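# Move the blue carton from the wall shelf to the desk

## Task

Remove the blue carton from its row on the wall shelf and set it down on the desk. The brown cartons next to it must stay exactly where they were, neither moved nor rotated. The robot must not tip over or be left leaning, or the attempt fails. The carton must rest on the desk by itself, not held there by the robot. At the end, open the gripper and move the robot away.

## Robot and tools

ROBOT. A Hello Robot Stretch 3 with one arm. It has a two-wheel base (0.33 m long, 0.34 m wide), a lift that slides up a mast, and a telescoping arm that reaches out to the robot's right side. The gripper cannot be moved forward or back by the arm, so that is done by driving the base. The base turns in place about the point midway between its drive wheels, 0.05 m behind its front edge. With the arm pulled in and the wrist folded, a turn sweeps a 0.28 m radius; an unfolded, level gripper reaches past that. Each finger pad can squeeze with only about 25 N, so grip firmly but expect slipping if the hold is poor. Loose objects may occasionally get a small push from outside.

FRAMES. The base frame sits on the floor between the drive wheels: x forward, y to the left, z up. hand_pose is reported in this frame, at the spot where the closed fingertips meet. With all wrist joints at zero, that hand frame has x pointing up, y pointing back along the arm toward the mast, and z toward the robot's rear. The odometry frame is the base frame as it was when the scene began.

execute_actions. Argument actions is a list holding one action or none (none just reports state and pictures). An action may contain base, joints, or both, plus an optional contact_limits; its motions start at the same time. base takes a single entry: translate_m is a relative drive in metres from the current spot, -1 to 1, positive forward; rotate_rad is a relative turn in radians, -3.2 to 3.2, positive to the left (counter-clockwise seen from above). No sideways motion exists. joints is one object of absolute targets keyed by joint name: lift_m 0 to 1.1 (arm height on the mast); arm_m 0 to 0.52 (extension); wrist_yaw_rad -1.345 to 4.42 (0 aims the gripper along the arm, positive swings it toward the front, 3.0 folds it over the base); wrist_pitch_rad -1.57 to 0.451 (0 level, negative tips the fingers down); wrist_roll_rad -2.911 to 2.911 (0 has the fingers side by side, level); gripper_m -0.089 to 0.179 (larger is wider; the real fingertip gap is about 0.007 m smaller when almost shut and 0.025 m smaller when fully open, and zero under 0.007); head_pan_rad -3.953 to 1.73 (0 ahead, positive left, -1.57 looks along the arm); head_tilt_rad -1.53 to 0.419 (negative looks down). Joints or base left out of an action may keep driving toward an earlier target without the status showing it. contact_limits takes arm_m only: a motor effort percentage, 1 to 100, at which the arm motion halts; smaller values are gentler but too small stops instantly, and it also caps the holding force until the next action. Optional cameras lists head_camera, nav_camera, wrist_camera or all; omitted or null gives every camera, [] gives none. Unknown keys, names or out-of-range values cause the entire call to be rejected with no motion. One action runs at most 15 s. If a result reports a stop, the remaining motion calls in that same reply are skipped.

wait: seconds, 0 to 10; commands nothing and returns state and pictures. zoom_image: camera plus region [x0, y0, x1, y1] in pixels of that camera's latest full picture, origin top-left, no bigger than 504 by 504. finished_scene: scene, the integer of the scene being closed; irreversible, and the goal must already hold on its own.

RESULTS. base_status and joint_status tell how each motion ended: done, off_target (stopped short and may still push), contact_stop, time_out or torque_fault. After the last three the target is dropped. Arm and lift halt on firm contact and then go slack until commanded again; a slack lift can sag under load or keep pressing. Base, wrist and head have no such stop and keep pushing. A wrist servo pushed hard for several seconds turns off for 10 s and goes limp. on_its_own covers things not commanded this call; its held at value is a target, not a position. joint_positions lists joint values. motor_effort is percent of maximum, positive toward higher values, with the peak in brackets; readings carry bias and noise, and a rest effort outside normal range hints at a load or a push. Positive wheel effort pushes forward. lidar_m holds 12 distances in metres in 30 degree sectors, first straight ahead then counter-clockwise, in a plane 0.17 m above the floor; - means nothing seen; the robot's own parts can hide sectors 5, 6, 9, 10. wrist_depth_mm and head_depth_mm are 7 by 7 grids of median depth in mm (head image is sideways). base_odometry is from wheels only; turned_by_wheels and turned_by_imu give the turn since the last result; base_tilt gives forward and right lean in degrees with a fixed offset up to about 4. Camera calibration (K, distortion, world-to-camera transforms) is supplied for projecting pixels.

GRIPPING. Close to a gripper_m below the carton's width to hold it; reopen by at least 0.02 above where the pads met it. Reported position does not prove a grasp. If the stall guard eases the squeeze, send a new value.

SPEED. Fast driving (0.30 m/s, 1.9 rad/s) only with lift_m under 0.30, arm_m under 0.03 and wrist_yaw_rad over 2.54; otherwise 0.10 m/s and 0.63 rad/s.

AVOID. Fold or unfold the wrist only with lift_m 0.32 to 0.95, wrist_pitch_rad -0.4 and roll near 0; once folded the lift may go to 0.25. With yaw below -0.4 keep pitch at -0.5 or lower. Pushing the arm into something solid with the gripper above about 0.45 m can tip the robot, especially with raised contact limits or a repeated push. Do not drive while gripping or hooking something fixed, and avoid snagging furniture, above all when reversing. If tilt appears, reverse the last move in small steps, free the gripper, and lower lift_m to about 0.2 if needed. Avoid drops, slams and hard shoves, and keep the brown cartons untouched.

Each tool is called after "Call:" as name(argument=value, ...), one argument or row to a line, values as JSON.

## Session

Call:
execute_actions(
  actions=[
    {"joints":{"head_pan_rad":-1.57,"head_tilt_rad":-0.3}},
  ],
)

Scene clock: 1.40 s.
base_odometry: x=+0.000 y=+0.000 heading=+0.000 (m, m, rad; odometry frame)
turned_by_wheels: +0.000 (rad since the last result)
turned_by_imu: +0.000 (rad since the last result)
base_tilt: forward=-0.7 right=-1.2 (deg)
lidar_m: 1.30 1.63 2.44 2.36 2.47 2.11 2.05 2.15 2.07 2.00 2.35 1.76
head_depth_mm: 2045 2152 2260 2126 2504 1960 1540 / 2034 2150 2272 2144 2508 1956 1532 / 2049 2159 2300 2126 2529 1961 1536 / 2072 2156 2313 2157 2567 1945 1544 / 2095 2200 2325 2179 2456 1963 1542 / 2110 2224 2340 2420 2590 1970 1555 / 2133 2245 2365 2495 2615 1969 1536
base_status: not commanded
joint_positions: lift_m=+0.572 arm_m=-0.003 wrist_yaw_rad=+2.885 wrist_pitch_rad=-0.438 wrist_roll_rad=+0.006 gripper_m=+0.037 head_pan_rad=-1.563 head_tilt_rad=-0.296
joint_status: all done
motor_effort: left_wheel=+1(0) right_wheel=+1(1) lift_m=+41(41) arm_m=+0(0) wrist_yaw_rad=-1(0) wrist_pitch_rad=+8(8) wrist_roll_rad=+0(0) gripper_m=+0(1) head_pan_rad=-3(36) head_tilt_rad=-3(33) (%)
hand_pose: x=+0.0351 y=+0.0722 z=+0.5805 quat_wxyz=(+0.241, +0.706, +0.063, +0.663) (m; base frame)
wrist_depth_mm: - - - - - - - / - - - - - - - / - - - - - - - / - - - - - - - / 884 - 969 972 - - - / 767 - 779 805 830 847 862 / 669 670 710 697 714 726 753
pictures: head_camera (sideways: a quarter turn clockwise sets it upright), nav_camera (sideways: a quarter turn counterclockwise sets it upright), wrist_camera
camera_calibration (this result's frames):
head_camera: T_world_to_cam=[[0.00764241, 0.286517, -0.958045, 1.26987], [0.999228, 0.0347205, 0.0183546, -0.025976], [0.0385227, -0.957446, -0.286031, 0.326433], [0, 0, 0, 1]] pos_world=[0.00367603, -0.0503957, 1.31044]
nav_camera: T_world_to_cam=[[0.0265879, -0.297679, 0.954296, -1.20558], [-0.999414, -0.0285113, 0.0189512, 0.0353721], [0.0215668, -0.95424, -0.298263, 0.342078], [0, 0, 0, 1]] pos_world=[0.0600278, -0.031445, 1.25184]
wrist_camera: T_world_to_cam=[[0.962478, -0.265047, 0.0581953, -0.0562956], [-0.107847, -0.57041, -0.814249, 0.542843], [0.249009, 0.77742, -0.577591, 0.434414], [0, 0, 0, 1]] pos_world=[0.00455388, -0.0430001, 0.696199]
Images, in order (width x height): head_camera 896x504, nav_camera 672x504, wrist_camera 644x364.

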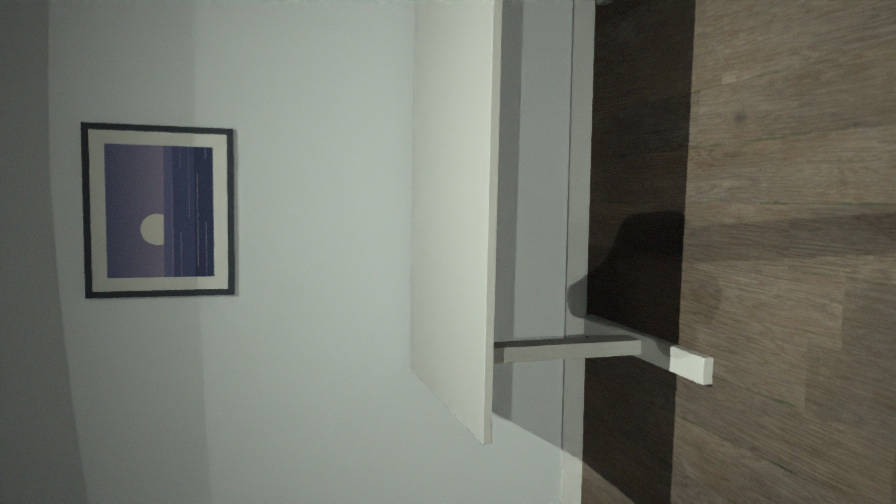

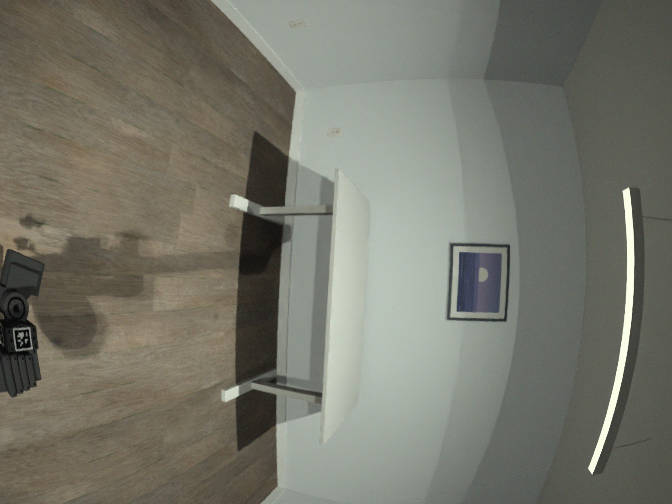

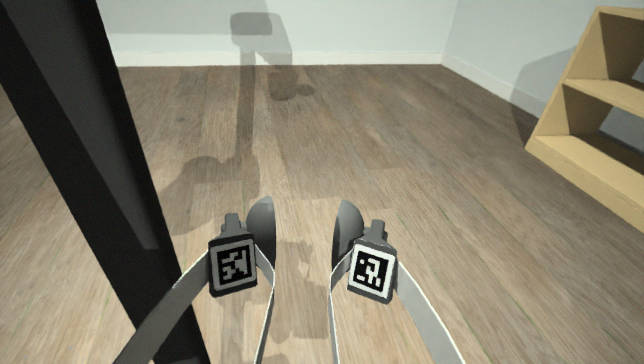

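Desk on the right; shelf is probably left.

Call:
execute_actions(
  actions=[
    {"joints":{"head_pan_rad":1.5,"head_tilt_rad":-0.25}},
  ],
  cameras=["head_camera","nav_camera"],
)

Scene clock: 5.93 s.
base_odometry: x=+0.000 y=+0.000 heading=+0.000 (m, m, rad; odometry frame)
turned_by_wheels: +0.000 (rad since the last result)
turned_by_imu: +0.001 (rad since the last result)
base_tilt: forward=-0.5 right=-1.2 (deg)
lidar_m: 1.30 1.63 2.42 2.36 2.48 2.11 2.06 2.15 2.07 2.00 2.35 1.76
head_depth_mm: 2065 2150 2260 2400 2496 2055 1596 / 2050 2170 2275 2378 2488 2043 1592 / 2046 2163 2271 2380 2479 2048 1586 / 2055 2154 2241 2333 2494 2065 1601 / 2041 2159 2259 2312 2482 2048 1587 / 2063 2131 2240 2328 2476 2070 1597 / 2050 2153 2259 2306 2475 2044 1601
base_status: not commanded
joint_positions: lift_m=+0.572 arm_m=-0.003 wrist_yaw_rad=+2.885 wrist_pitch_rad=-0.438 wrist_roll_rad=+0.006 gripper_m=+0.037 head_pan_rad=+1.493 head_tilt_rad=-0.260
joint_status: all done
motor_effort: left_wheel=+1(1) right_wheel=+1(1) lift_m=+41(41) arm_m=+0(0) wrist_yaw_rad=+0(0) wrist_pitch_rad=+8(8) wrist_roll_rad=+0(0) gripper_m=-1(0) head_pan_rad=+2(35) head_tilt_rad=+7(16) (%)
hand_pose: x=+0.0351 y=+0.0722 z=+0.5805 quat_wxyz=(+0.241, +0.706, +0.063, +0.663) (m; base frame)
wrist_depth_mm: - - - - - - - / - - - - - - - / - - - - - - - / - - - - - - - / 903 - 974 973 - - - / 770 - 778 800 840 846 872 / 669 676 684 704 719 732 749
pictures: head_camera (sideways: a quarter turn clockwise sets it upright), nav_camera (sideways: a quarter turn counterclockwise sets it upright)
camera_calibration (this result's frames):
head_camera: T_world_to_cam=[[-0.0295716, -0.250626, -0.967632, 1.28262], [-0.998564, 0.0506696, 0.017393, -0.0125384], [0.0446704, 0.966757, -0.251764, 0.281797], [0, 0, 0, 1]] pos_world=[0.0128209, 0.0496648, 1.31227]
nav_camera: T_world_to_cam=[[-0.00356263, 0.264815, 0.964293, -1.21846], [0.998112, -0.0581915, 0.0196682, 0.0222529], [0.0613221, 0.962542, -0.264108, 0.297381], [0, 0, 0, 1]] pos_world=[-0.0447879, 0.0377192, 1.25305]
Images, in order (width x height): head_camera 896x504, nav_camera 672x504.

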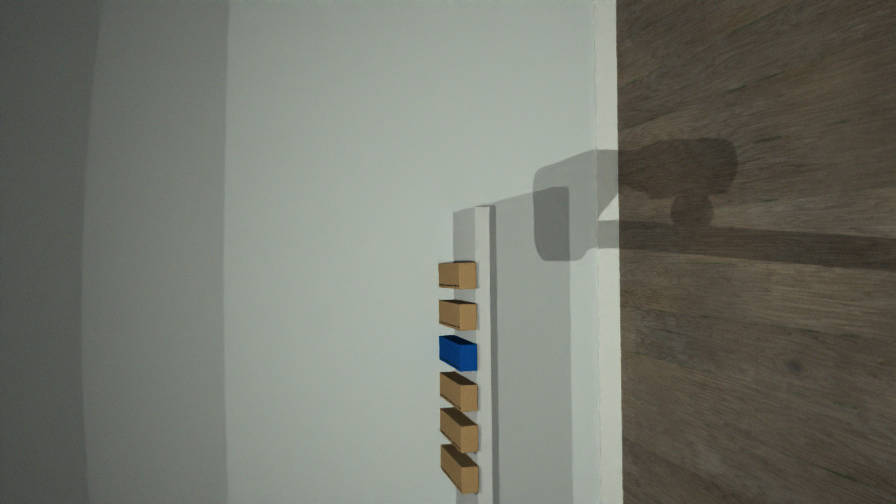

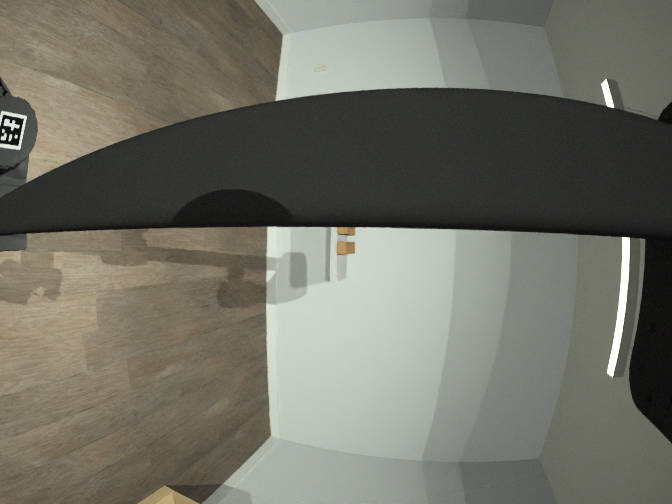

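Call:
execute_actions(
  actions=[
    {"base":{"rotate_rad":1.72},"joints":{"lift_m":0.28}},
  ],
  cameras=[],
)

Call:
execute_actions(
  actions=[
    {"base":{"translate_m":1.0}},
  ],
  cameras=[],
)

Call:
execute_actions(
  actions=[
    {"base":{"translate_m":0.6}},
  ],
  cameras=[],
)

Call:
execute_actions(
  actions=[
    {"base":{"rotate_rad":1.37},"joints":{"head_pan_rad":-1.57,"head_tilt_rad":-0.75,"lift_m":0.6,"wrist_pitch_rad":-0.4}},
  ],
  cameras=["head_camera","nav_camera"],
)

Scene clock: 21.60 s.
base_odometry: x=+0.000 y=+0.000 heading=+1.720 (m, m, rad; odometry frame)
turned_by_wheels: +1.720 (rad since the last result)
turned_by_imu: +1.692 (rad since the last result)
base_tilt: forward=-0.6 right=-1.0 (deg)
lidar_m: 2.36 2.51 2.06 2.05 2.25 2.07 2.00 2.09 1.30 1.34 1.63 2.37
head_depth_mm: 1735 1801 1898 1982 2101 2058 1591 / 1752 1852 1924 2019 2126 2070 1588 / 1791 1857 1954 2048 2168 2061 1591 / 1812 1881 1981 2072 2201 2049 1592 / 1826 1920 2013 2102 2232 2053 1597 / 1847 1957 2023 2130 2259 2058 1603 / 1855 1940 2048 2158 2264 2064 1604
base_status: done
joint_positions: lift_m=+0.281 arm_m=-0.003 wrist_yaw_rad=+2.885 wrist_pitch_rad=-0.438 wrist_roll_rad=+0.006 gripper_m=+0.037 head_pan_rad=+1.493 head_tilt_rad=-0.260
joint_status: all done
motor_effort: left_wheel=-1(10) right_wheel=+3(10) lift_m=+22(38) arm_m=+0(0) wrist_yaw_rad=+0(0) wrist_pitch_rad=+8(8) wrist_roll_rad=+0(0) gripper_m=+0(0) head_pan_rad=+2(2) head_tilt_rad=+6(7) (%)
hand_pose: x=+0.0351 y=+0.0721 z=+0.2888 quat_wxyz=(+0.241, +0.706, +0.064, +0.663) (m; base frame)
wrist_depth_mm: - - - - - - - / - - - - - - - / - 845 855 896 939 998 - / 620 668 670 690 712 743 761 / 521 - 566 561 582 598 614 / 460 - - 474 487 501 510 / - - - 416 420 429 438
pictures: none
No camera images: the call's "cameras" was empty. Leave "cameras" out to get every camera's image.

Scene clock: 26.70 s.
base_odometry: x=-0.149 y=+0.989 heading=+1.720 (m, m, rad; odometry frame)
turned_by_wheels: +0.000 (rad since the last result)
turned_by_imu: +0.000 (rad since the last result)
base_tilt: forward=-0.6 right=-1.2 (deg)
lidar_m: 1.38 1.52 1.89 1.88 2.08 3.28 2.99 1.89 1.59 1.88 1.69 1.38
head_depth_mm: 1582 1662 1739 1818 1922 1973 1592 / 1600 1669 1759 1849 1952 2006 1598 / 1625 1698 1770 1865 1984 2026 1601 / 1641 1724 1809 1889 2010 2060 1609 / 1668 1752 1832 1911 2037 2040 1605 / 1687 1756 1848 1956 2081 2067 1594 / 1715 1801 1879 1997 2103 2071 1604
base_status: done
joint_positions: lift_m=+0.281 arm_m=-0.003 wrist_yaw_rad=+2.885 wrist_pitch_rad=-0.438 wrist_roll_rad=+0.006 gripper_m=+0.037 head_pan_rad=+1.493 head_tilt_rad=-0.260
joint_status: not commanded
motor_effort: left_wheel=-1(10) right_wheel=+3(12) lift_m=+22(23) arm_m=+0(0) wrist_yaw_rad=+0(1) wrist_pitch_rad=+8(8) wrist_roll_rad=+0(0) gripper_m=+0(0) head_pan_rad=+2(2) head_tilt_rad=+7(6) (%)
hand_pose: x=+0.0351 y=+0.0721 z=+0.2887 quat_wxyz=(+0.241, +0.706, +0.064, +0.663) (m; base frame)
wrist_depth_mm: - - - - - - - / - - - - - - - / - 833 856 888 930 973 - / 611 672 677 693 716 748 758 / 522 - 563 562 580 594 599 / 456 - - 470 489 501 512 / - - - 418 421 428 434
pictures: none
No camera images: the call's "cameras" was empty. Leave "cameras" out to get every camera's image.

Scene clock: 30.27 s.
base_odometry: x=-0.238 y=+1.582 heading=+1.720 (m, m, rad; odometry frame)
turned_by_wheels: +0.000 (rad since the last result)
turned_by_imu: +0.000 (rad since the last result)
base_tilt: forward=-0.5 right=-1.2 (deg)
lidar_m: 0.79 0.88 1.38 1.78 1.97 3.06 3.57 1.98 1.70 1.90 0.97 0.80
head_depth_mm: 1511 1570 1645 1730 1816 1897 1594 / 1513 1595 1661 1749 1839 1913 1592 / 1531 1595 1688 1772 1874 1943 1594 / 1555 1639 1708 1805 1891 1975 1597 / 1571 1640 1727 1810 1932 1988 1592 / 1593 1656 1759 1811 1952 2036 1604 / 1607 1688 1789 1854 1983 2061 1596
base_status: done
joint_positions: lift_m=+0.281 arm_m=-0.003 wrist_yaw_rad=+2.885 wrist_pitch_rad=-0.438 wrist_roll_rad=+0.006 gripper_m=+0.037 head_pan_rad=+1.493 head_tilt_rad=-0.260
joint_status: not commanded
motor_effort: left_wheel=+0(10) right_wheel=+3(10) lift_m=+22(22) arm_m=+0(0) wrist_yaw_rad=+0(0) wrist_pitch_rad=+8(8) wrist_roll_rad=+0(0) gripper_m=+0(1) head_pan_rad=+2(2) head_tilt_rad=+7(6) (%)
hand_pose: x=+0.0351 y=+0.0721 z=+0.2887 quat_wxyz=(+0.241, +0.706, +0.064, +0.663) (m; base frame)
wrist_depth_mm: - - - - - - 780 / - - - - - - 772 / - 846 866 895 925 946 778 / 618 680 670 693 717 750 726 / 521 - 564 570 585 589 613 / 457 - - 473 488 494 511 / - - - 413 418 433 434
pictures: none
No camera images: the call's "cameras" was empty. Leave "cameras" out to get every camera's image.

Scene clock: 34.00 s.
base_odometry: x=-0.238 y=+1.582 heading=+3.090 (m, m, rad; odometry frame)
turned_by_wheels: +1.370 (rad since the last result)
turned_by_imu: +1.346 (rad since the last result)
base_tilt: forward=-0.6 right=-1.2 (deg)
lidar_m: 1.78 1.83 2.44 3.50 2.38 1.70 1.98 1.16 0.83 0.79 0.81 1.09
head_depth_mm: 664 749 862 832 808 1329 1153 / 664 748 861 861 806 1325 1175 / 663 747 861 860 802 1324 1160 / 662 747 860 864 804 1327 1194 / 664 748 863 876 804 1342 1166 / 662 750 860 880 805 1340 1168 / 663 750 863 852 801 1346 1174
base_status: done
joint_positions: lift_m=+0.599 arm_m=-0.003 wrist_yaw_rad=+2.885 wrist_pitch_rad=-0.419 wrist_roll_rad=+0.006 gripper_m=+0.037 head_pan_rad=-1.563 head_tilt_rad=-0.741
joint_status: all done
motor_effort: left_wheel=-1(11) right_wheel=+3(11) lift_m=+59(63) arm_m=+0(0) wrist_yaw_rad=+0(0) wrist_pitch_rad=+10(11) wrist_roll_rad=+1(0) gripper_m=+0(0) head_pan_rad=-4(36) head_tilt_rad=-6(47) (%)
hand_pose: x=+0.0357 y=+0.0744 z=+0.6117 quat_wxyz=(+0.235, +0.706, +0.057, +0.665) (m; base frame)
wrist_depth_mm: - - - - - - - / - - - - - - - / - - - - - - - / - - - - - - - / 941 - - - - - - / 802 - 822 841 883 926 906 / 699 708 734 756 761 773 786
pictures: head_camera (sideways: a quarter turn clockwise sets it upright), nav_camera (sideways: a quarter turn counterclockwise sets it upright)
camera_calibration (this result's frames):
head_camera: T_world_to_cam=[[0.0046357, 0.670914, -0.741521, 0.987499], [0.999316, 0.0241027, 0.028055, -0.0385918], [0.0366952, -0.741144, -0.670343, 0.826495], [0, 0, 0, 1]] pos_world=[0.00365923, -0.0490449, 1.28737]
nav_camera: T_world_to_cam=[[0.0295717, -0.679354, 0.733215, -0.917284], [-0.999369, -0.0345519, 0.0082923, 0.0492566], [0.0197006, -0.732997, -0.679946, 0.838711], [0, 0, 0, 1]] pos_world=[0.059828, -0.00668557, 1.24244]
Images, in order (width x height): head_camera 896x504, nav_camera 672x504.

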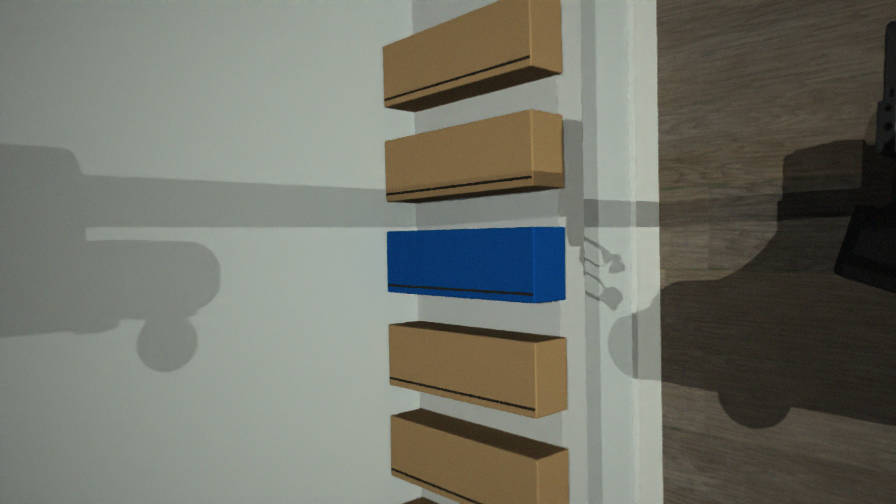

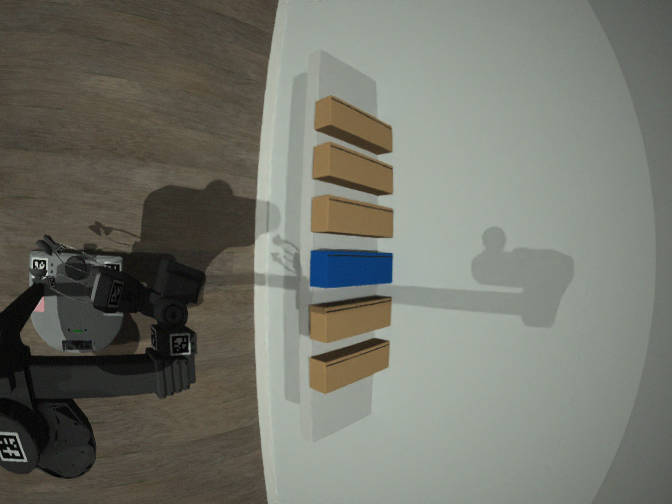

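Call:
execute_actions(
  actions=[
    {"base":{"translate_m":0.07},"joints":{"lift_m":0.93}},
  ],
  cameras=[],
)

Call:
execute_actions(
  actions=[
    {"joints":{"wrist_yaw_rad":0.0,"gripper_m":0.085}},
  ],
  cameras=[],
)

Call:
execute_actions(
  actions=[
    {"joints":{"wrist_pitch_rad":-1.57,"lift_m":1.02}},
  ],
  cameras=[],
)

Call:
execute_actions(
  actions=[
    {"joints":{"arm_m":0.5}},
  ],
  cameras=["head_camera","wrist_camera"],
)

Scene clock: 46.73 s.
base_odometry: x=-0.308 y=+1.586 heading=+3.090 (m, m, rad; odometry frame)
turned_by_wheels: +0.000 (rad since the last result)
turned_by_imu: +0.001 (rad since the last result)
base_tilt: forward=-0.5 right=-1.2 (deg)
lidar_m: 1.71 1.76 2.35 3.51 2.43 1.77 2.05 1.16 0.83 0.79 0.81 1.08
head_depth_mm: 661 748 857 875 - - 1148 / 662 747 859 831 754 - 1151 / 661 748 857 868 750 - - / 661 747 858 871 757 - 1168 / 661 746 857 868 752 - 1165 / 659 746 858 870 809 1342 1169 / 661 746 854 880 802 1342 1173
base_status: done
joint_positions: lift_m=+0.929 arm_m=-0.003 wrist_yaw_rad=+2.885 wrist_pitch_rad=-0.419 wrist_roll_rad=+0.006 gripper_m=+0.037 head_pan_rad=-1.563 head_tilt_rad=-0.741
joint_status: all done
motor_effort: left_wheel=-2(5) right_wheel=+3(8) lift_m=+59(60) arm_m=+0(0) wrist_yaw_rad=+0(0) wrist_pitch_rad=+10(10) wrist_roll_rad=+0(0) gripper_m=+0(0) head_pan_rad=-4(4) head_tilt_rad=-7(6) (%)
hand_pose: x=+0.0357 y=+0.0745 z=+0.9418 quat_wxyz=(+0.235, +0.706, +0.057, +0.665) (m; base frame)
wrist_depth_mm: - - - - - - - / - - - - - - - / - - - - - - - / - - - - - - - / - - - - - - - / - - - - - - - / - - - - - - -
pictures: none
No camera images: the call's "cameras" was empty. Leave "cameras" out to get every camera's image.

Scene clock: 49.20 s.
base_odometry: x=-0.308 y=+1.586 heading=+3.090 (m, m, rad; odometry frame)
turned_by_wheels: +0.000 (rad since the last result)
turned_by_imu: +0.000 (rad since the last result)
base_tilt: forward=-0.6 right=-1.2 (deg)
lidar_m: 1.71 1.76 2.35 3.52 2.42 1.77 2.05 1.16 0.83 0.79 0.81 1.08
head_depth_mm: 662 747 859 884 - - - / 660 747 859 857 - - - / 662 746 858 918 - - - / 661 745 858 895 1033 1336 1164 / 661 746 860 867 801 1336 1169 / 660 746 857 871 811 1340 1170 / 660 747 858 883 798 1342 1174
base_status: not commanded
joint_positions: lift_m=+0.929 arm_m=-0.003 wrist_yaw_rad=+0.002 wrist_pitch_rad=-0.419 wrist_roll_rad=+0.006 gripper_m=+0.085 head_pan_rad=-1.563 head_tilt_rad=-0.741
joint_status: all done
motor_effort: left_wheel=-2(2) right_wheel=+3(3) lift_m=+59(59) arm_m=+0(0) wrist_yaw_rad=-2(5) wrist_pitch_rad=+10(10) wrist_roll_rad=+0(0) gripper_m=+0(100) head_pan_rad=-4(3) head_tilt_rad=-7(6) (%)
hand_pose: x=-0.0210 y=-0.3667 z=+0.9418 quat_wxyz=(+0.690, +0.148, -0.693, -0.147) (m; base frame)
wrist_depth_mm: 473 480 484 495 499 507 516 / 512 529 527 539 553 557 568 / 571 574 582 597 606 621 627 / 590 564 609 609 639 688 708 / 467 464 519 506 520 586 803 / 422 418 466 458 468 498 893 / 923 979 998 - - - -
pictures: none
No camera images: the call's "cameras" was empty. Leave "cameras" out to get every camera's image.

Scene clock: 50.87 s.
base_odometry: x=-0.308 y=+1.586 heading=+3.090 (m, m, rad; odometry frame)
turned_by_wheels: +0.000 (rad since the last result)
turned_by_imu: +0.000 (rad since the last result)
base_tilt: forward=-0.6 right=-1.3 (deg)
lidar_m: 1.71 1.76 2.35 3.52 2.43 1.76 2.05 1.16 0.83 0.79 0.81 1.08
head_depth_mm: 662 748 - - - - 1138 / 661 746 - - - - - / 661 745 806 - - - - / 661 747 855 872 806 1332 1148 / 660 746 859 868 801 1336 1165 / 660 746 857 871 809 1339 1169 / 662 746 856 882 798 1348 1171
base_status: not commanded
joint_positions: lift_m=+1.019 arm_m=-0.003 wrist_yaw_rad=+0.002 wrist_pitch_rad=-1.564 wrist_roll_rad=+0.006 gripper_m=+0.085 head_pan_rad=-1.563 head_tilt_rad=-0.741
joint_status: all done
motor_effort: left_wheel=-1(2) right_wheel=+3(3) lift_m=+59(60) arm_m=+0(0) wrist_yaw_rad=-3(2) wrist_pitch_rad=-3(9) wrist_roll_rad=+0(0) gripper_m=+0(0) head_pan_rad=-4(4) head_tilt_rad=-6(6) (%)
hand_pose: x=-0.0217 y=-0.1200 z=+0.9017 quat_wxyz=(+0.501, +0.497, -0.502, -0.500) (m; base frame)
wrist_depth_mm: 949 969 964 961 995 - - / - 997 - - - - - / - - - - - - - / - - - - - - - / - - - - - - - / - - - - - - - / - - - - - - -
pictures: none
No camera images: the call's "cameras" was empty. Leave "cameras" out to get every camera's image.

Scene clock: 55.73 s.
base_odometry: x=-0.308 y=+1.586 heading=+3.090 (m, m, rad; odometry frame)
turned_by_wheels: +0.000 (rad since the last result)
turned_by_imu: +0.001 (rad since the last result)
base_tilt: forward=-0.6 right=-1.3 (deg)
lidar_m: 1.71 1.76 2.35 3.52 2.42 1.76 2.05 1.16 0.83 0.79 0.81 1.08
head_depth_mm: 682 747 856 856 799 1316 1157 / 684 747 859 830 802 1326 1164 / - 775 859 867 800 1330 1165 / 660 746 859 868 804 1343 1168 / 659 746 856 864 801 1343 1167 / 660 745 855 870 807 1337 1172 / 658 747 855 882 802 1342 1174
base_status: not commanded
joint_positions: lift_m=+1.019 arm_m=+0.500 wrist_yaw_rad=+0.000 wrist_pitch_rad=-1.565 wrist_roll_rad=+0.006 gripper_m=+0.085 head_pan_rad=-1.563 head_tilt_rad=-0.741
joint_status: all done
motor_effort: left_wheel=-1(2) right_wheel=+3(3) lift_m=+58(59) arm_m=+3(4) wrist_yaw_rad=+0(2) wrist_pitch_rad=-3(3) wrist_roll_rad=+0(0) gripper_m=+1(1) head_pan_rad=-3(4) head_tilt_rad=-6(6) (%)
hand_pose: x=-0.0216 y=-0.6218 z=+0.9017 quat_wxyz=(+0.500, +0.497, -0.502, -0.500) (m; base frame)
wrist_depth_mm: 311 316 317 319 322 323 326 / 317 325 326 328 331 340 390 / 329 338 337 340 343 350 400 / 341 347 349 351 353 360 422 / 352 373 415 361 368 369 - / - - - - - - - / - - - - - - -
pictures: head_camera (sideways: a quarter turn clockwise sets it upright), wrist_camera
camera_calibration (this result's frames):
head_camera: T_world_to_cam=[[0.00483829, 0.670912, -0.741521, 0.987498], [0.999323, 0.023801, 0.028055, -0.0385918], [0.0364714, -0.741155, -0.670343, 0.826496], [0, 0, 0, 1]] pos_world=[0.00364442, -0.0490442, 1.28737]
wrist_camera: T_world_to_cam=[[-0.998246, -0.0468948, 0.0361342, -0.0911788], [-0.0399258, 0.983943, 0.173963, 0.479239], [-0.043712, 0.172215, -0.984089, 1.15747], [0, 0, 0, 1]] pos_world=[-0.0212894, -0.675154, 1.05898]
Images, in order (width x height): head_camera 896x504, wrist_camera 644x364.

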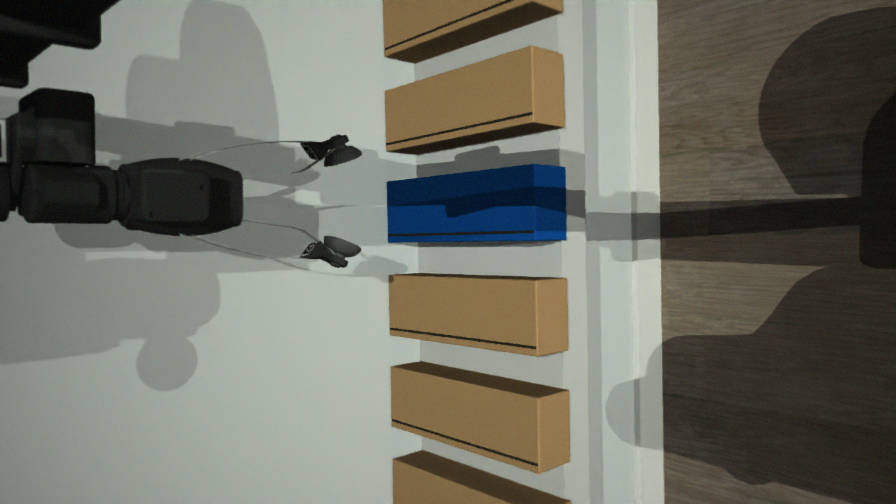

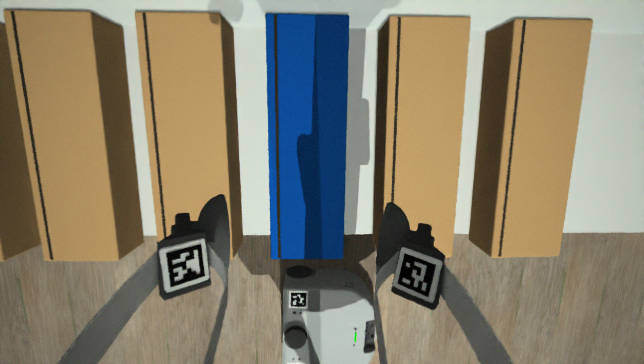

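Call:
execute_actions(
  actions=[
    {"base":{"translate_m":0.003},"joints":{"arm_m":0.517,"lift_m":0.89,"gripper_m":0.095}},
  ],
  cameras=["head_camera","wrist_camera"],
)

Scene clock: 69.63 s.
base_odometry: x=-0.311 y=+1.586 heading=+3.090 (m, m, rad; odometry frame)
turned_by_wheels: +0.000 (rad since the last result)
turned_by_imu: +0.001 (rad since the last result)
base_tilt: forward=-0.6 right=-1.1 (deg)
lidar_m: 1.71 1.76 2.34 3.52 2.43 1.77 2.05 1.16 0.83 0.79 0.81 1.09
head_depth_mm: 659 732 - 907 1041 1321 1158 / 655 - 857 836 800 1329 1161 / 660 - 896 862 799 1333 1163 / 660 745 860 864 804 1334 1159 / 660 746 855 867 800 1341 1168 / 660 746 859 870 808 1342 1176 / 661 744 858 881 814 1344 1176
base_status: done
joint_positions: lift_m=+0.891 arm_m=+0.517 wrist_yaw_rad=+0.000 wrist_pitch_rad=-1.566 wrist_roll_rad=+0.006 gripper_m=+0.095 head_pan_rad=-1.563 head_tilt_rad=-0.741
joint_status: all done
motor_effort: left_wheel=-1(4) right_wheel=+3(10) lift_m=+22(55) arm_m=+4(6) wrist_yaw_rad=-1(0) wrist_pitch_rad=-3(3) wrist_roll_rad=+0(0) gripper_m=+0(100) head_pan_rad=-4(4) head_tilt_rad=-6(7) (%)
hand_pose: x=-0.0216 y=-0.6387 z=+0.7729 quat_wxyz=(+0.500, +0.497, -0.502, -0.500) (m; base frame)
wrist_depth_mm: 193 195 230 198 223 202 222 / 201 201 253 205 254 209 223 / 207 208 257 211 253 215 235 / 214 214 258 217 256 222 234 / 244 219 253 225 244 230 236 / 256 229 258 234 297 239 245 / - 236 - 240 - - 274
pictures: head_camera (sideways: a quarter turn clockwise sets it upright), wrist_camera
camera_calibration (this result's frames):
head_camera: T_world_to_cam=[[0.00483829, 0.670912, -0.741521, 0.987498], [0.999323, 0.023801, 0.028055, -0.0385918], [0.0364714, -0.741155, -0.670343, 0.826496], [0, 0, 0, 1]] pos_world=[0.00364442, -0.0490442, 1.28737]
wrist_camera: T_world_to_cam=[[-0.998246, -0.0469044, 0.0361218, -0.0873154], [-0.0399257, 0.983896, 0.174225, 0.518075], [-0.043712, 0.172478, -0.984043, 1.03377], [0, 0, 0, 1]] pos_world=[-0.0212894, -0.69213, 0.93017]
Images, in order (width x height): head_camera 896x504, wrist_camera 644x364.

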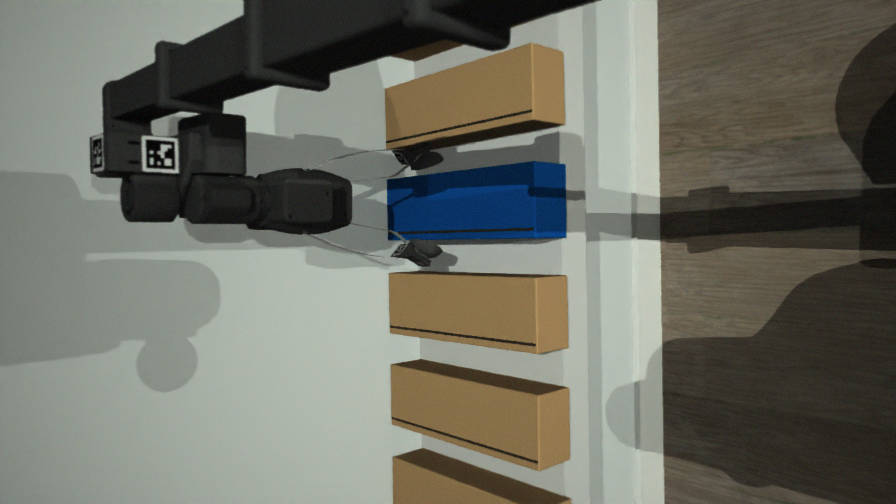

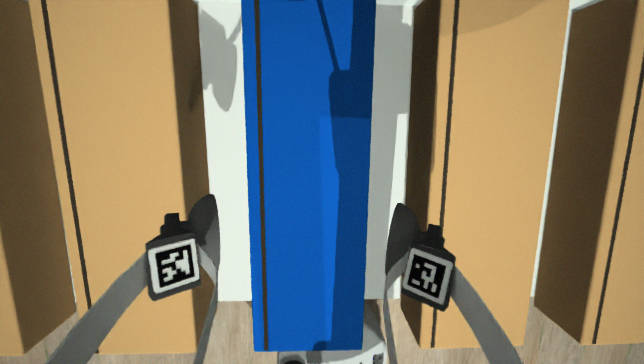

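Call:
execute_actions(
  actions=[
    {"base":{"translate_m":-0.004},"joints":{"gripper_m":0.078,"lift_m":0.86}},
  ],
  cameras=["head_camera","wrist_camera"],
)

Scene clock: 77.73 s.
base_odometry: x=-0.307 y=+1.586 heading=+3.090 (m, m, rad; odometry frame)
turned_by_wheels: +0.000 (rad since the last result)
turned_by_imu: +0.001 (rad since the last result)
base_tilt: forward=-0.6 right=-1.2 (deg)
lidar_m: 1.71 1.76 2.35 3.49 2.42 1.77 2.05 1.16 0.83 0.79 0.81 1.08
head_depth_mm: 661 737 - - 1265 1325 1156 / 660 - 858 831 800 1328 1156 / 659 - 877 858 799 1328 1162 / 661 747 859 869 803 1334 1163 / 660 745 857 868 801 1334 1173 / 661 745 860 871 807 1345 1171 / 662 745 857 876 800 1347 1172
base_status: done
joint_positions: lift_m=+0.861 arm_m=+0.517 wrist_yaw_rad=+0.000 wrist_pitch_rad=-1.566 wrist_roll_rad=+0.006 gripper_m=+0.078 head_pan_rad=-1.563 head_tilt_rad=-0.741
joint_status: all done
motor_effort: left_wheel=-1(6) right_wheel=+3(3) lift_m=+22(23) arm_m=+4(3) wrist_yaw_rad=+0(0) wrist_pitch_rad=-2(3) wrist_roll_rad=+0(1) gripper_m=-1(100) head_pan_rad=-4(3) head_tilt_rad=-6(6) (%)
hand_pose: x=-0.0216 y=-0.6387 z=+0.7430 quat_wxyz=(+0.500, +0.497, -0.502, -0.500) (m; base frame)
wrist_depth_mm: 166 169 171 171 212 174 177 / 172 174 176 176 213 179 202 / 176 179 183 181 237 185 210 / 182 184 189 187 243 191 211 / 188 189 192 193 199 197 221 / 194 195 200 200 264 204 221 / 202 205 239 208 247 213 231
pictures: head_camera (sideways: a quarter turn clockwise sets it upright), wrist_camera
camera_calibration (this result's frames):
head_camera: T_world_to_cam=[[0.00483805, 0.670912, -0.741521, 0.987497], [0.999323, 0.0238013, 0.028055, -0.0385918], [0.0364716, -0.741155, -0.670343, 0.826496], [0, 0, 0, 1]] pos_world=[0.00364444, -0.0490441, 1.28737]
wrist_camera: T_world_to_cam=[[-0.998246, -0.0469043, 0.0361217, -0.0862321], [-0.0399256, 0.983896, 0.174226, 0.5233], [-0.043712, 0.172478, -0.984043, 1.00426], [0, 0, 0, 1]] pos_world=[-0.0212895, -0.692131, 0.900181]
Images, in order (width x height): head_camera 896x504, wrist_camera 644x364.

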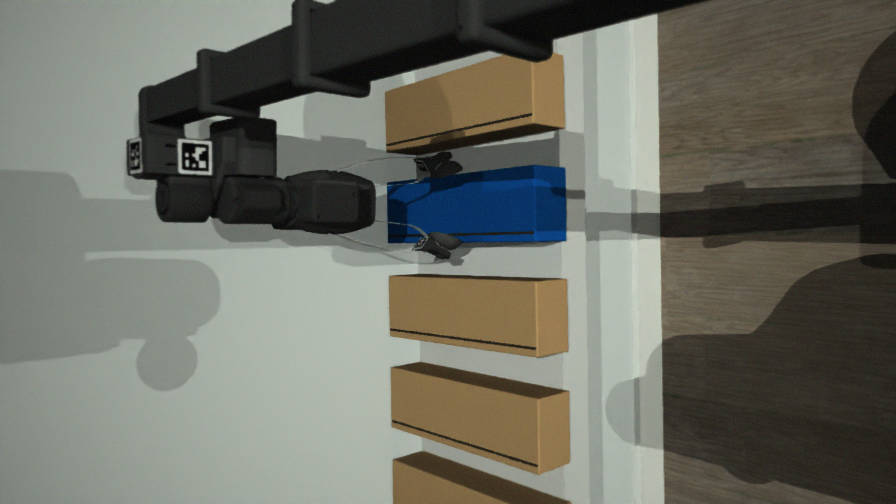

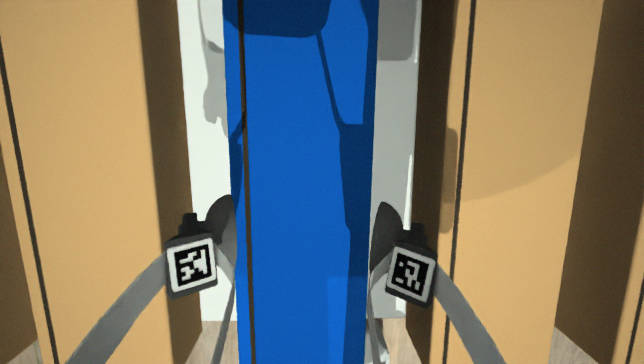

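Call:
execute_actions(
  actions=[
    {"base":{"translate_m":0.002},"joints":{"gripper_m":0.09,"lift_m":0.845}},
  ],
  cameras=["head_camera","wrist_camera"],
)

Scene clock: 84.17 s.
base_odometry: x=-0.309 y=+1.586 heading=+3.089 (m, m, rad; odometry frame)
turned_by_wheels: +0.000 (rad since the last result)
turned_by_imu: +0.001 (rad since the last result)
base_tilt: forward=-0.6 right=-1.3 (deg)
lidar_m: 1.71 1.75 2.35 3.50 2.42 1.77 2.05 1.16 0.83 0.79 0.81 1.08
head_depth_mm: 663 745 - - 1263 1306 1159 / 661 719 878 832 799 1327 1160 / 660 - 877 862 799 1327 1162 / 660 746 857 865 806 1329 1168 / 661 746 857 865 798 1337 1170 / 660 746 857 872 809 1340 1166 / 660 746 857 881 813 1344 1174
base_status: done
joint_positions: lift_m=+0.846 arm_m=+0.517 wrist_yaw_rad=+0.000 wrist_pitch_rad=-1.566 wrist_roll_rad=+0.006 gripper_m=+0.090 head_pan_rad=-1.563 head_tilt_rad=-0.741
joint_status: all done
motor_effort: left_wheel=-1(3) right_wheel=+3(10) lift_m=+22(22) arm_m=+3(3) wrist_yaw_rad=-1(0) wrist_pitch_rad=-3(3) wrist_roll_rad=+0(0) gripper_m=+0(100) head_pan_rad=-4(4) head_tilt_rad=-6(7) (%)
hand_pose: x=-0.0216 y=-0.6387 z=+0.7280 quat_wxyz=(+0.500, +0.497, -0.502, -0.500) (m; base frame)
wrist_depth_mm: 153 164 157 156 209 160 162 / 157 164 162 161 216 164 168 / 162 165 167 167 220 169 173 / 167 170 172 172 220 176 179 / 173 175 176 178 183 182 204 / 179 179 186 184 248 188 213 / 183 188 234 190 225 195 214
pictures: head_camera (sideways: a quarter turn clockwise sets it upright), wrist_camera
camera_calibration (this result's frames):
head_camera: T_world_to_cam=[[0.00483805, 0.670912, -0.741521, 0.987498], [0.999323, 0.0238013, 0.028055, -0.0385918], [0.0364716, -0.741155, -0.670343, 0.826496], [0, 0, 0, 1]] pos_world=[0.00364444, -0.0490442, 1.28737]
wrist_camera: T_world_to_cam=[[-0.998246, -0.0469042, 0.0361218, -0.0856901], [-0.0399255, 0.983896, 0.174225, 0.525914], [-0.043712, 0.172478, -0.984043, 0.9895], [0, 0, 0, 1]] pos_world=[-0.0212895, -0.692131, 0.885179]
Images, in order (width x height): head_camera 896x504, wrist_camera 644x364.

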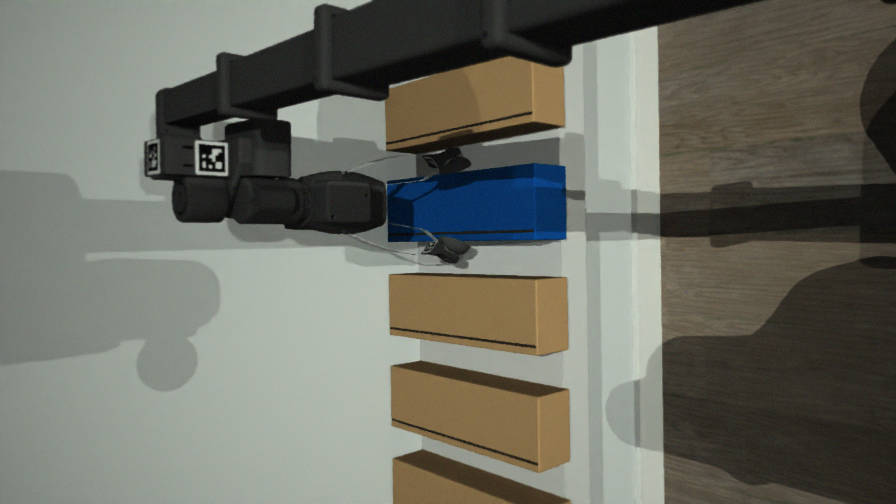

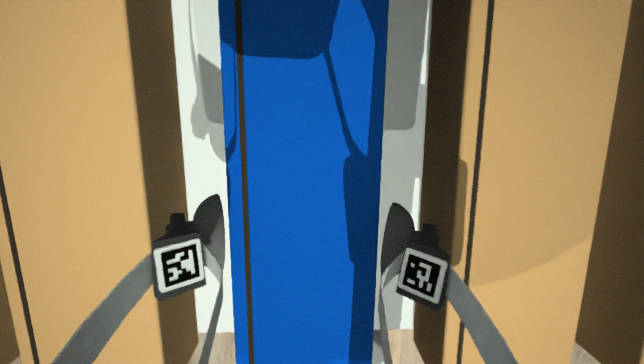

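Centred. Descend, grip, lift.

Call:
execute_actions(
  actions=[
    {"joints":{"lift_m":0.812}},
  ],
  cameras=["wrist_camera"],
)

Call:
execute_actions(
  actions=[
    {"joints":{"gripper_m":0.05}},
  ],
  cameras=[],
)

Call:
execute_actions(
  actions=[
    {"joints":{"lift_m":0.93}},
  ],
  cameras=["head_camera","wrist_camera"],
)

Scene clock: 88.67 s.
base_odometry: x=-0.309 y=+1.586 heading=+3.089 (m, m, rad; odometry frame)
turned_by_wheels: +0.000 (rad since the last result)
turned_by_imu: +0.001 (rad since the last result)
base_tilt: forward=-0.5 right=-1.2 (deg)
lidar_m: 1.71 1.75 2.35 3.51 2.42 1.76 2.05 1.16 0.82 0.79 0.81 1.09
head_depth_mm: 661 746 843 - - 1302 1154 / 661 734 896 833 802 1321 1159 / 660 719 - 860 798 1329 1163 / 662 744 858 863 804 1331 1166 / 660 748 857 866 797 1340 1171 / 661 746 859 871 809 1338 1170 / 660 746 856 878 814 1343 1171
base_status: not commanded
joint_positions: lift_m=+0.813 arm_m=+0.517 wrist_yaw_rad=+0.000 wrist_pitch_rad=-1.568 wrist_roll_rad=+0.006 gripper_m=+0.090 head_pan_rad=-1.563 head_tilt_rad=-0.741
joint_status: all done
motor_effort: left_wheel=-1(1) right_wheel=+2(3) lift_m=+17(21) arm_m=+3(4) wrist_yaw_rad=-1(1) wrist_pitch_rad=-1(3) wrist_roll_rad=+0(0) gripper_m=-12(12) head_pan_rad=-4(3) head_tilt_rad=-6(6) (%)
hand_pose: x=-0.0216 y=-0.6382 z=+0.6952 quat_wxyz=(+0.499, +0.498, -0.502, -0.501) (m; base frame)
wrist_depth_mm: 124 163 126 126 178 130 130 / 127 163 129 131 179 135 134 / 131 163 134 134 190 139 139 / 135 163 139 139 197 143 143 / 139 151 143 144 147 148 148 / 145 151 148 149 151 153 154 / - 163 153 154 202 158 160
pictures: wrist_camera
camera_calibration (this result's frames):
wrist_camera: T_world_to_cam=[[-0.998246, -0.0469851, 0.0360236, -0.0844637], [-0.0399307, 0.983528, 0.176288, 0.529432], [-0.0437132, 0.17454, -0.983679, 0.958194], [0, 0, 0, 1]] pos_world=[-0.0212893, -0.691923, 0.852266]
Images, in order (width x height): wrist_camera 644x364.

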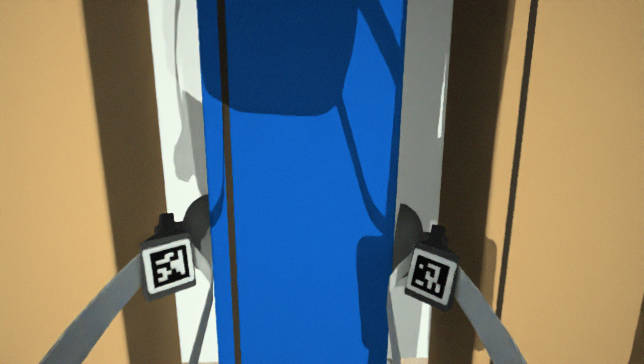

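Scene clock: 89.57 s.
base_odometry: x=-0.309 y=+1.586 heading=+3.089 (m, m, rad; odometry frame)
turned_by_wheels: +0.000 (rad since the last result)
turned_by_imu: +0.000 (rad since the last result)
base_tilt: forward=-0.5 right=-1.2 (deg)
lidar_m: 1.71 1.76 2.34 3.51 2.42 1.77 2.05 1.16 0.83 0.79 0.81 1.09
head_depth_mm: 660 746 841 - - 1297 1156 / 660 734 898 832 801 1321 1158 / 659 721 - 861 800 1330 1163 / 659 746 858 866 803 1340 1167 / 661 746 857 866 800 1341 1169 / 661 747 858 868 808 1338 1170 / 659 745 856 879 812 1340 1174
base_status: not commanded
joint_positions: lift_m=+0.813 arm_m=+0.517 wrist_yaw_rad=+0.000 wrist_pitch_rad=-1.568 wrist_roll_rad=+0.006 gripper_m=+0.066 head_pan_rad=-1.563 head_tilt_rad=-0.741
joint_status: gripper_m off_target (ended at +0.066, target +0.050)
motor_effort: left_wheel=-1(1) right_wheel=+2(2) lift_m=+22(22) arm_m=+4(4) wrist_yaw_rad=+0(0) wrist_pitch_rad=-1(1) wrist_roll_rad=+0(0) gripper_m=-100(100) head_pan_rad=-3(3) head_tilt_rad=-6(6) (%)
hand_pose: x=-0.0216 y=-0.6382 z=+0.6950 quat_wxyz=(+0.499, +0.498, -0.502, -0.501) (m; base frame)
wrist_depth_mm: 123 164 125 126 177 130 129 / 126 164 129 129 178 134 134 / 130 163 134 134 180 138 138 / 135 163 137 138 196 142 143 / 139 152 141 143 145 147 148 / 144 151 147 148 151 152 153 / 148 163 153 153 217 158 159
pictures: none
No camera images: the call's "cameras" was empty. Leave "cameras" out to get every camera's image.

Scene clock: 91.47 s.
base_odometry: x=-0.309 y=+1.586 heading=+3.089 (m, m, rad; odometry frame)
turned_by_wheels: +0.000 (rad since the last result)
turned_by_imu: +0.000 (rad since the last result)
base_tilt: forward=-0.5 right=-1.2 (deg)
lidar_m: 1.71 1.76 2.34 3.52 2.42 1.76 2.05 1.16 0.83 0.79 0.81 1.08
head_depth_mm: 650 - 877 848 800 1324 1157 / 640 768 860 830 801 1321 1160 / 639 - 823 704 824 1322 1158 / 661 745 841 844 827 1331 1165 / 661 747 858 867 799 1333 1168 / 660 747 855 869 809 1342 1169 / 660 745 856 880 812 1341 1179
base_status: not commanded
joint_positions: lift_m=+0.929 arm_m=+0.517 wrist_yaw_rad=+0.000 wrist_pitch_rad=-1.568 wrist_roll_rad=+0.006 gripper_m=+0.051 head_pan_rad=-1.563 head_tilt_rad=-0.741
joint_status: all done
on_its_own: gripper_m moved -0.015 to your old target +0.050
motor_effort: left_wheel=+0(0) right_wheel=+2(2) lift_m=+59(62) arm_m=+4(3) wrist_yaw_rad=+0(0) wrist_pitch_rad=-1(1) wrist_roll_rad=+0(0) gripper_m=-57(100) head_pan_rad=-3(4) head_tilt_rad=-6(6) (%)
hand_pose: x=-0.0216 y=-0.6382 z=+0.8118 quat_wxyz=(+0.499, +0.498, -0.502, -0.501) (m; base frame)
wrist_depth_mm: 256 230 124 124 235 240 242 / 258 238 128 128 242 247 251 / 270 243 132 133 249 257 258 / 273 252 137 137 258 265 267 / 271 261 140 141 266 287 275 / 271 275 145 146 149 288 285 / - - 151 152 - - -
pictures: head_camera (sideways: a quarter turn clockwise sets it upright), wrist_camera
camera_calibration (this result's frames):
head_camera: T_world_to_cam=[[0.00483805, 0.670912, -0.741521, 0.987498], [0.999323, 0.0238013, 0.028055, -0.0385918], [0.0364716, -0.741155, -0.670343, 0.826496], [0, 0, 0, 1]] pos_world=[0.00364444, -0.0490442, 1.28737]
wrist_camera: T_world_to_cam=[[-0.998246, -0.046978, 0.0360236, -0.0886604], [-0.0399238, 0.983529, 0.176288, 0.508874], [-0.0437119, 0.17454, -0.983679, 1.07292], [0, 0, 0, 1]] pos_world=[-0.0212895, -0.691924, 0.96889]
Images, in order (width x height): head_camera 896x504, wrist_camera 644x364.

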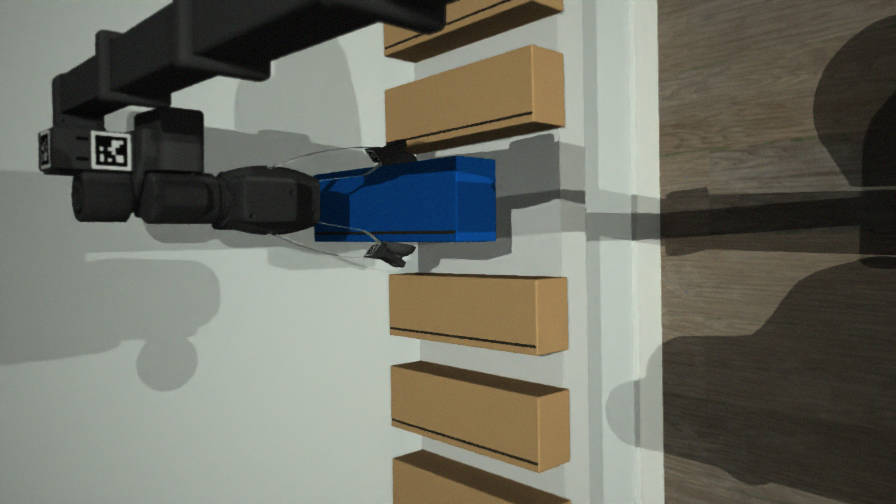

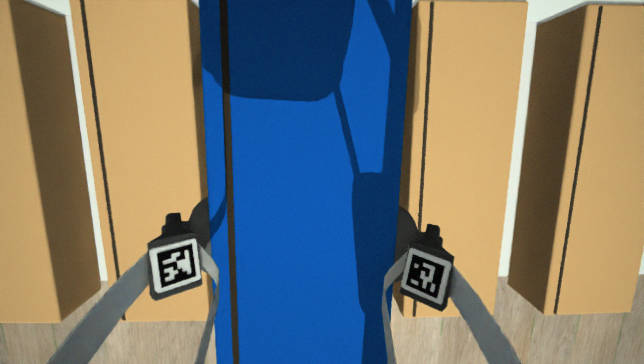

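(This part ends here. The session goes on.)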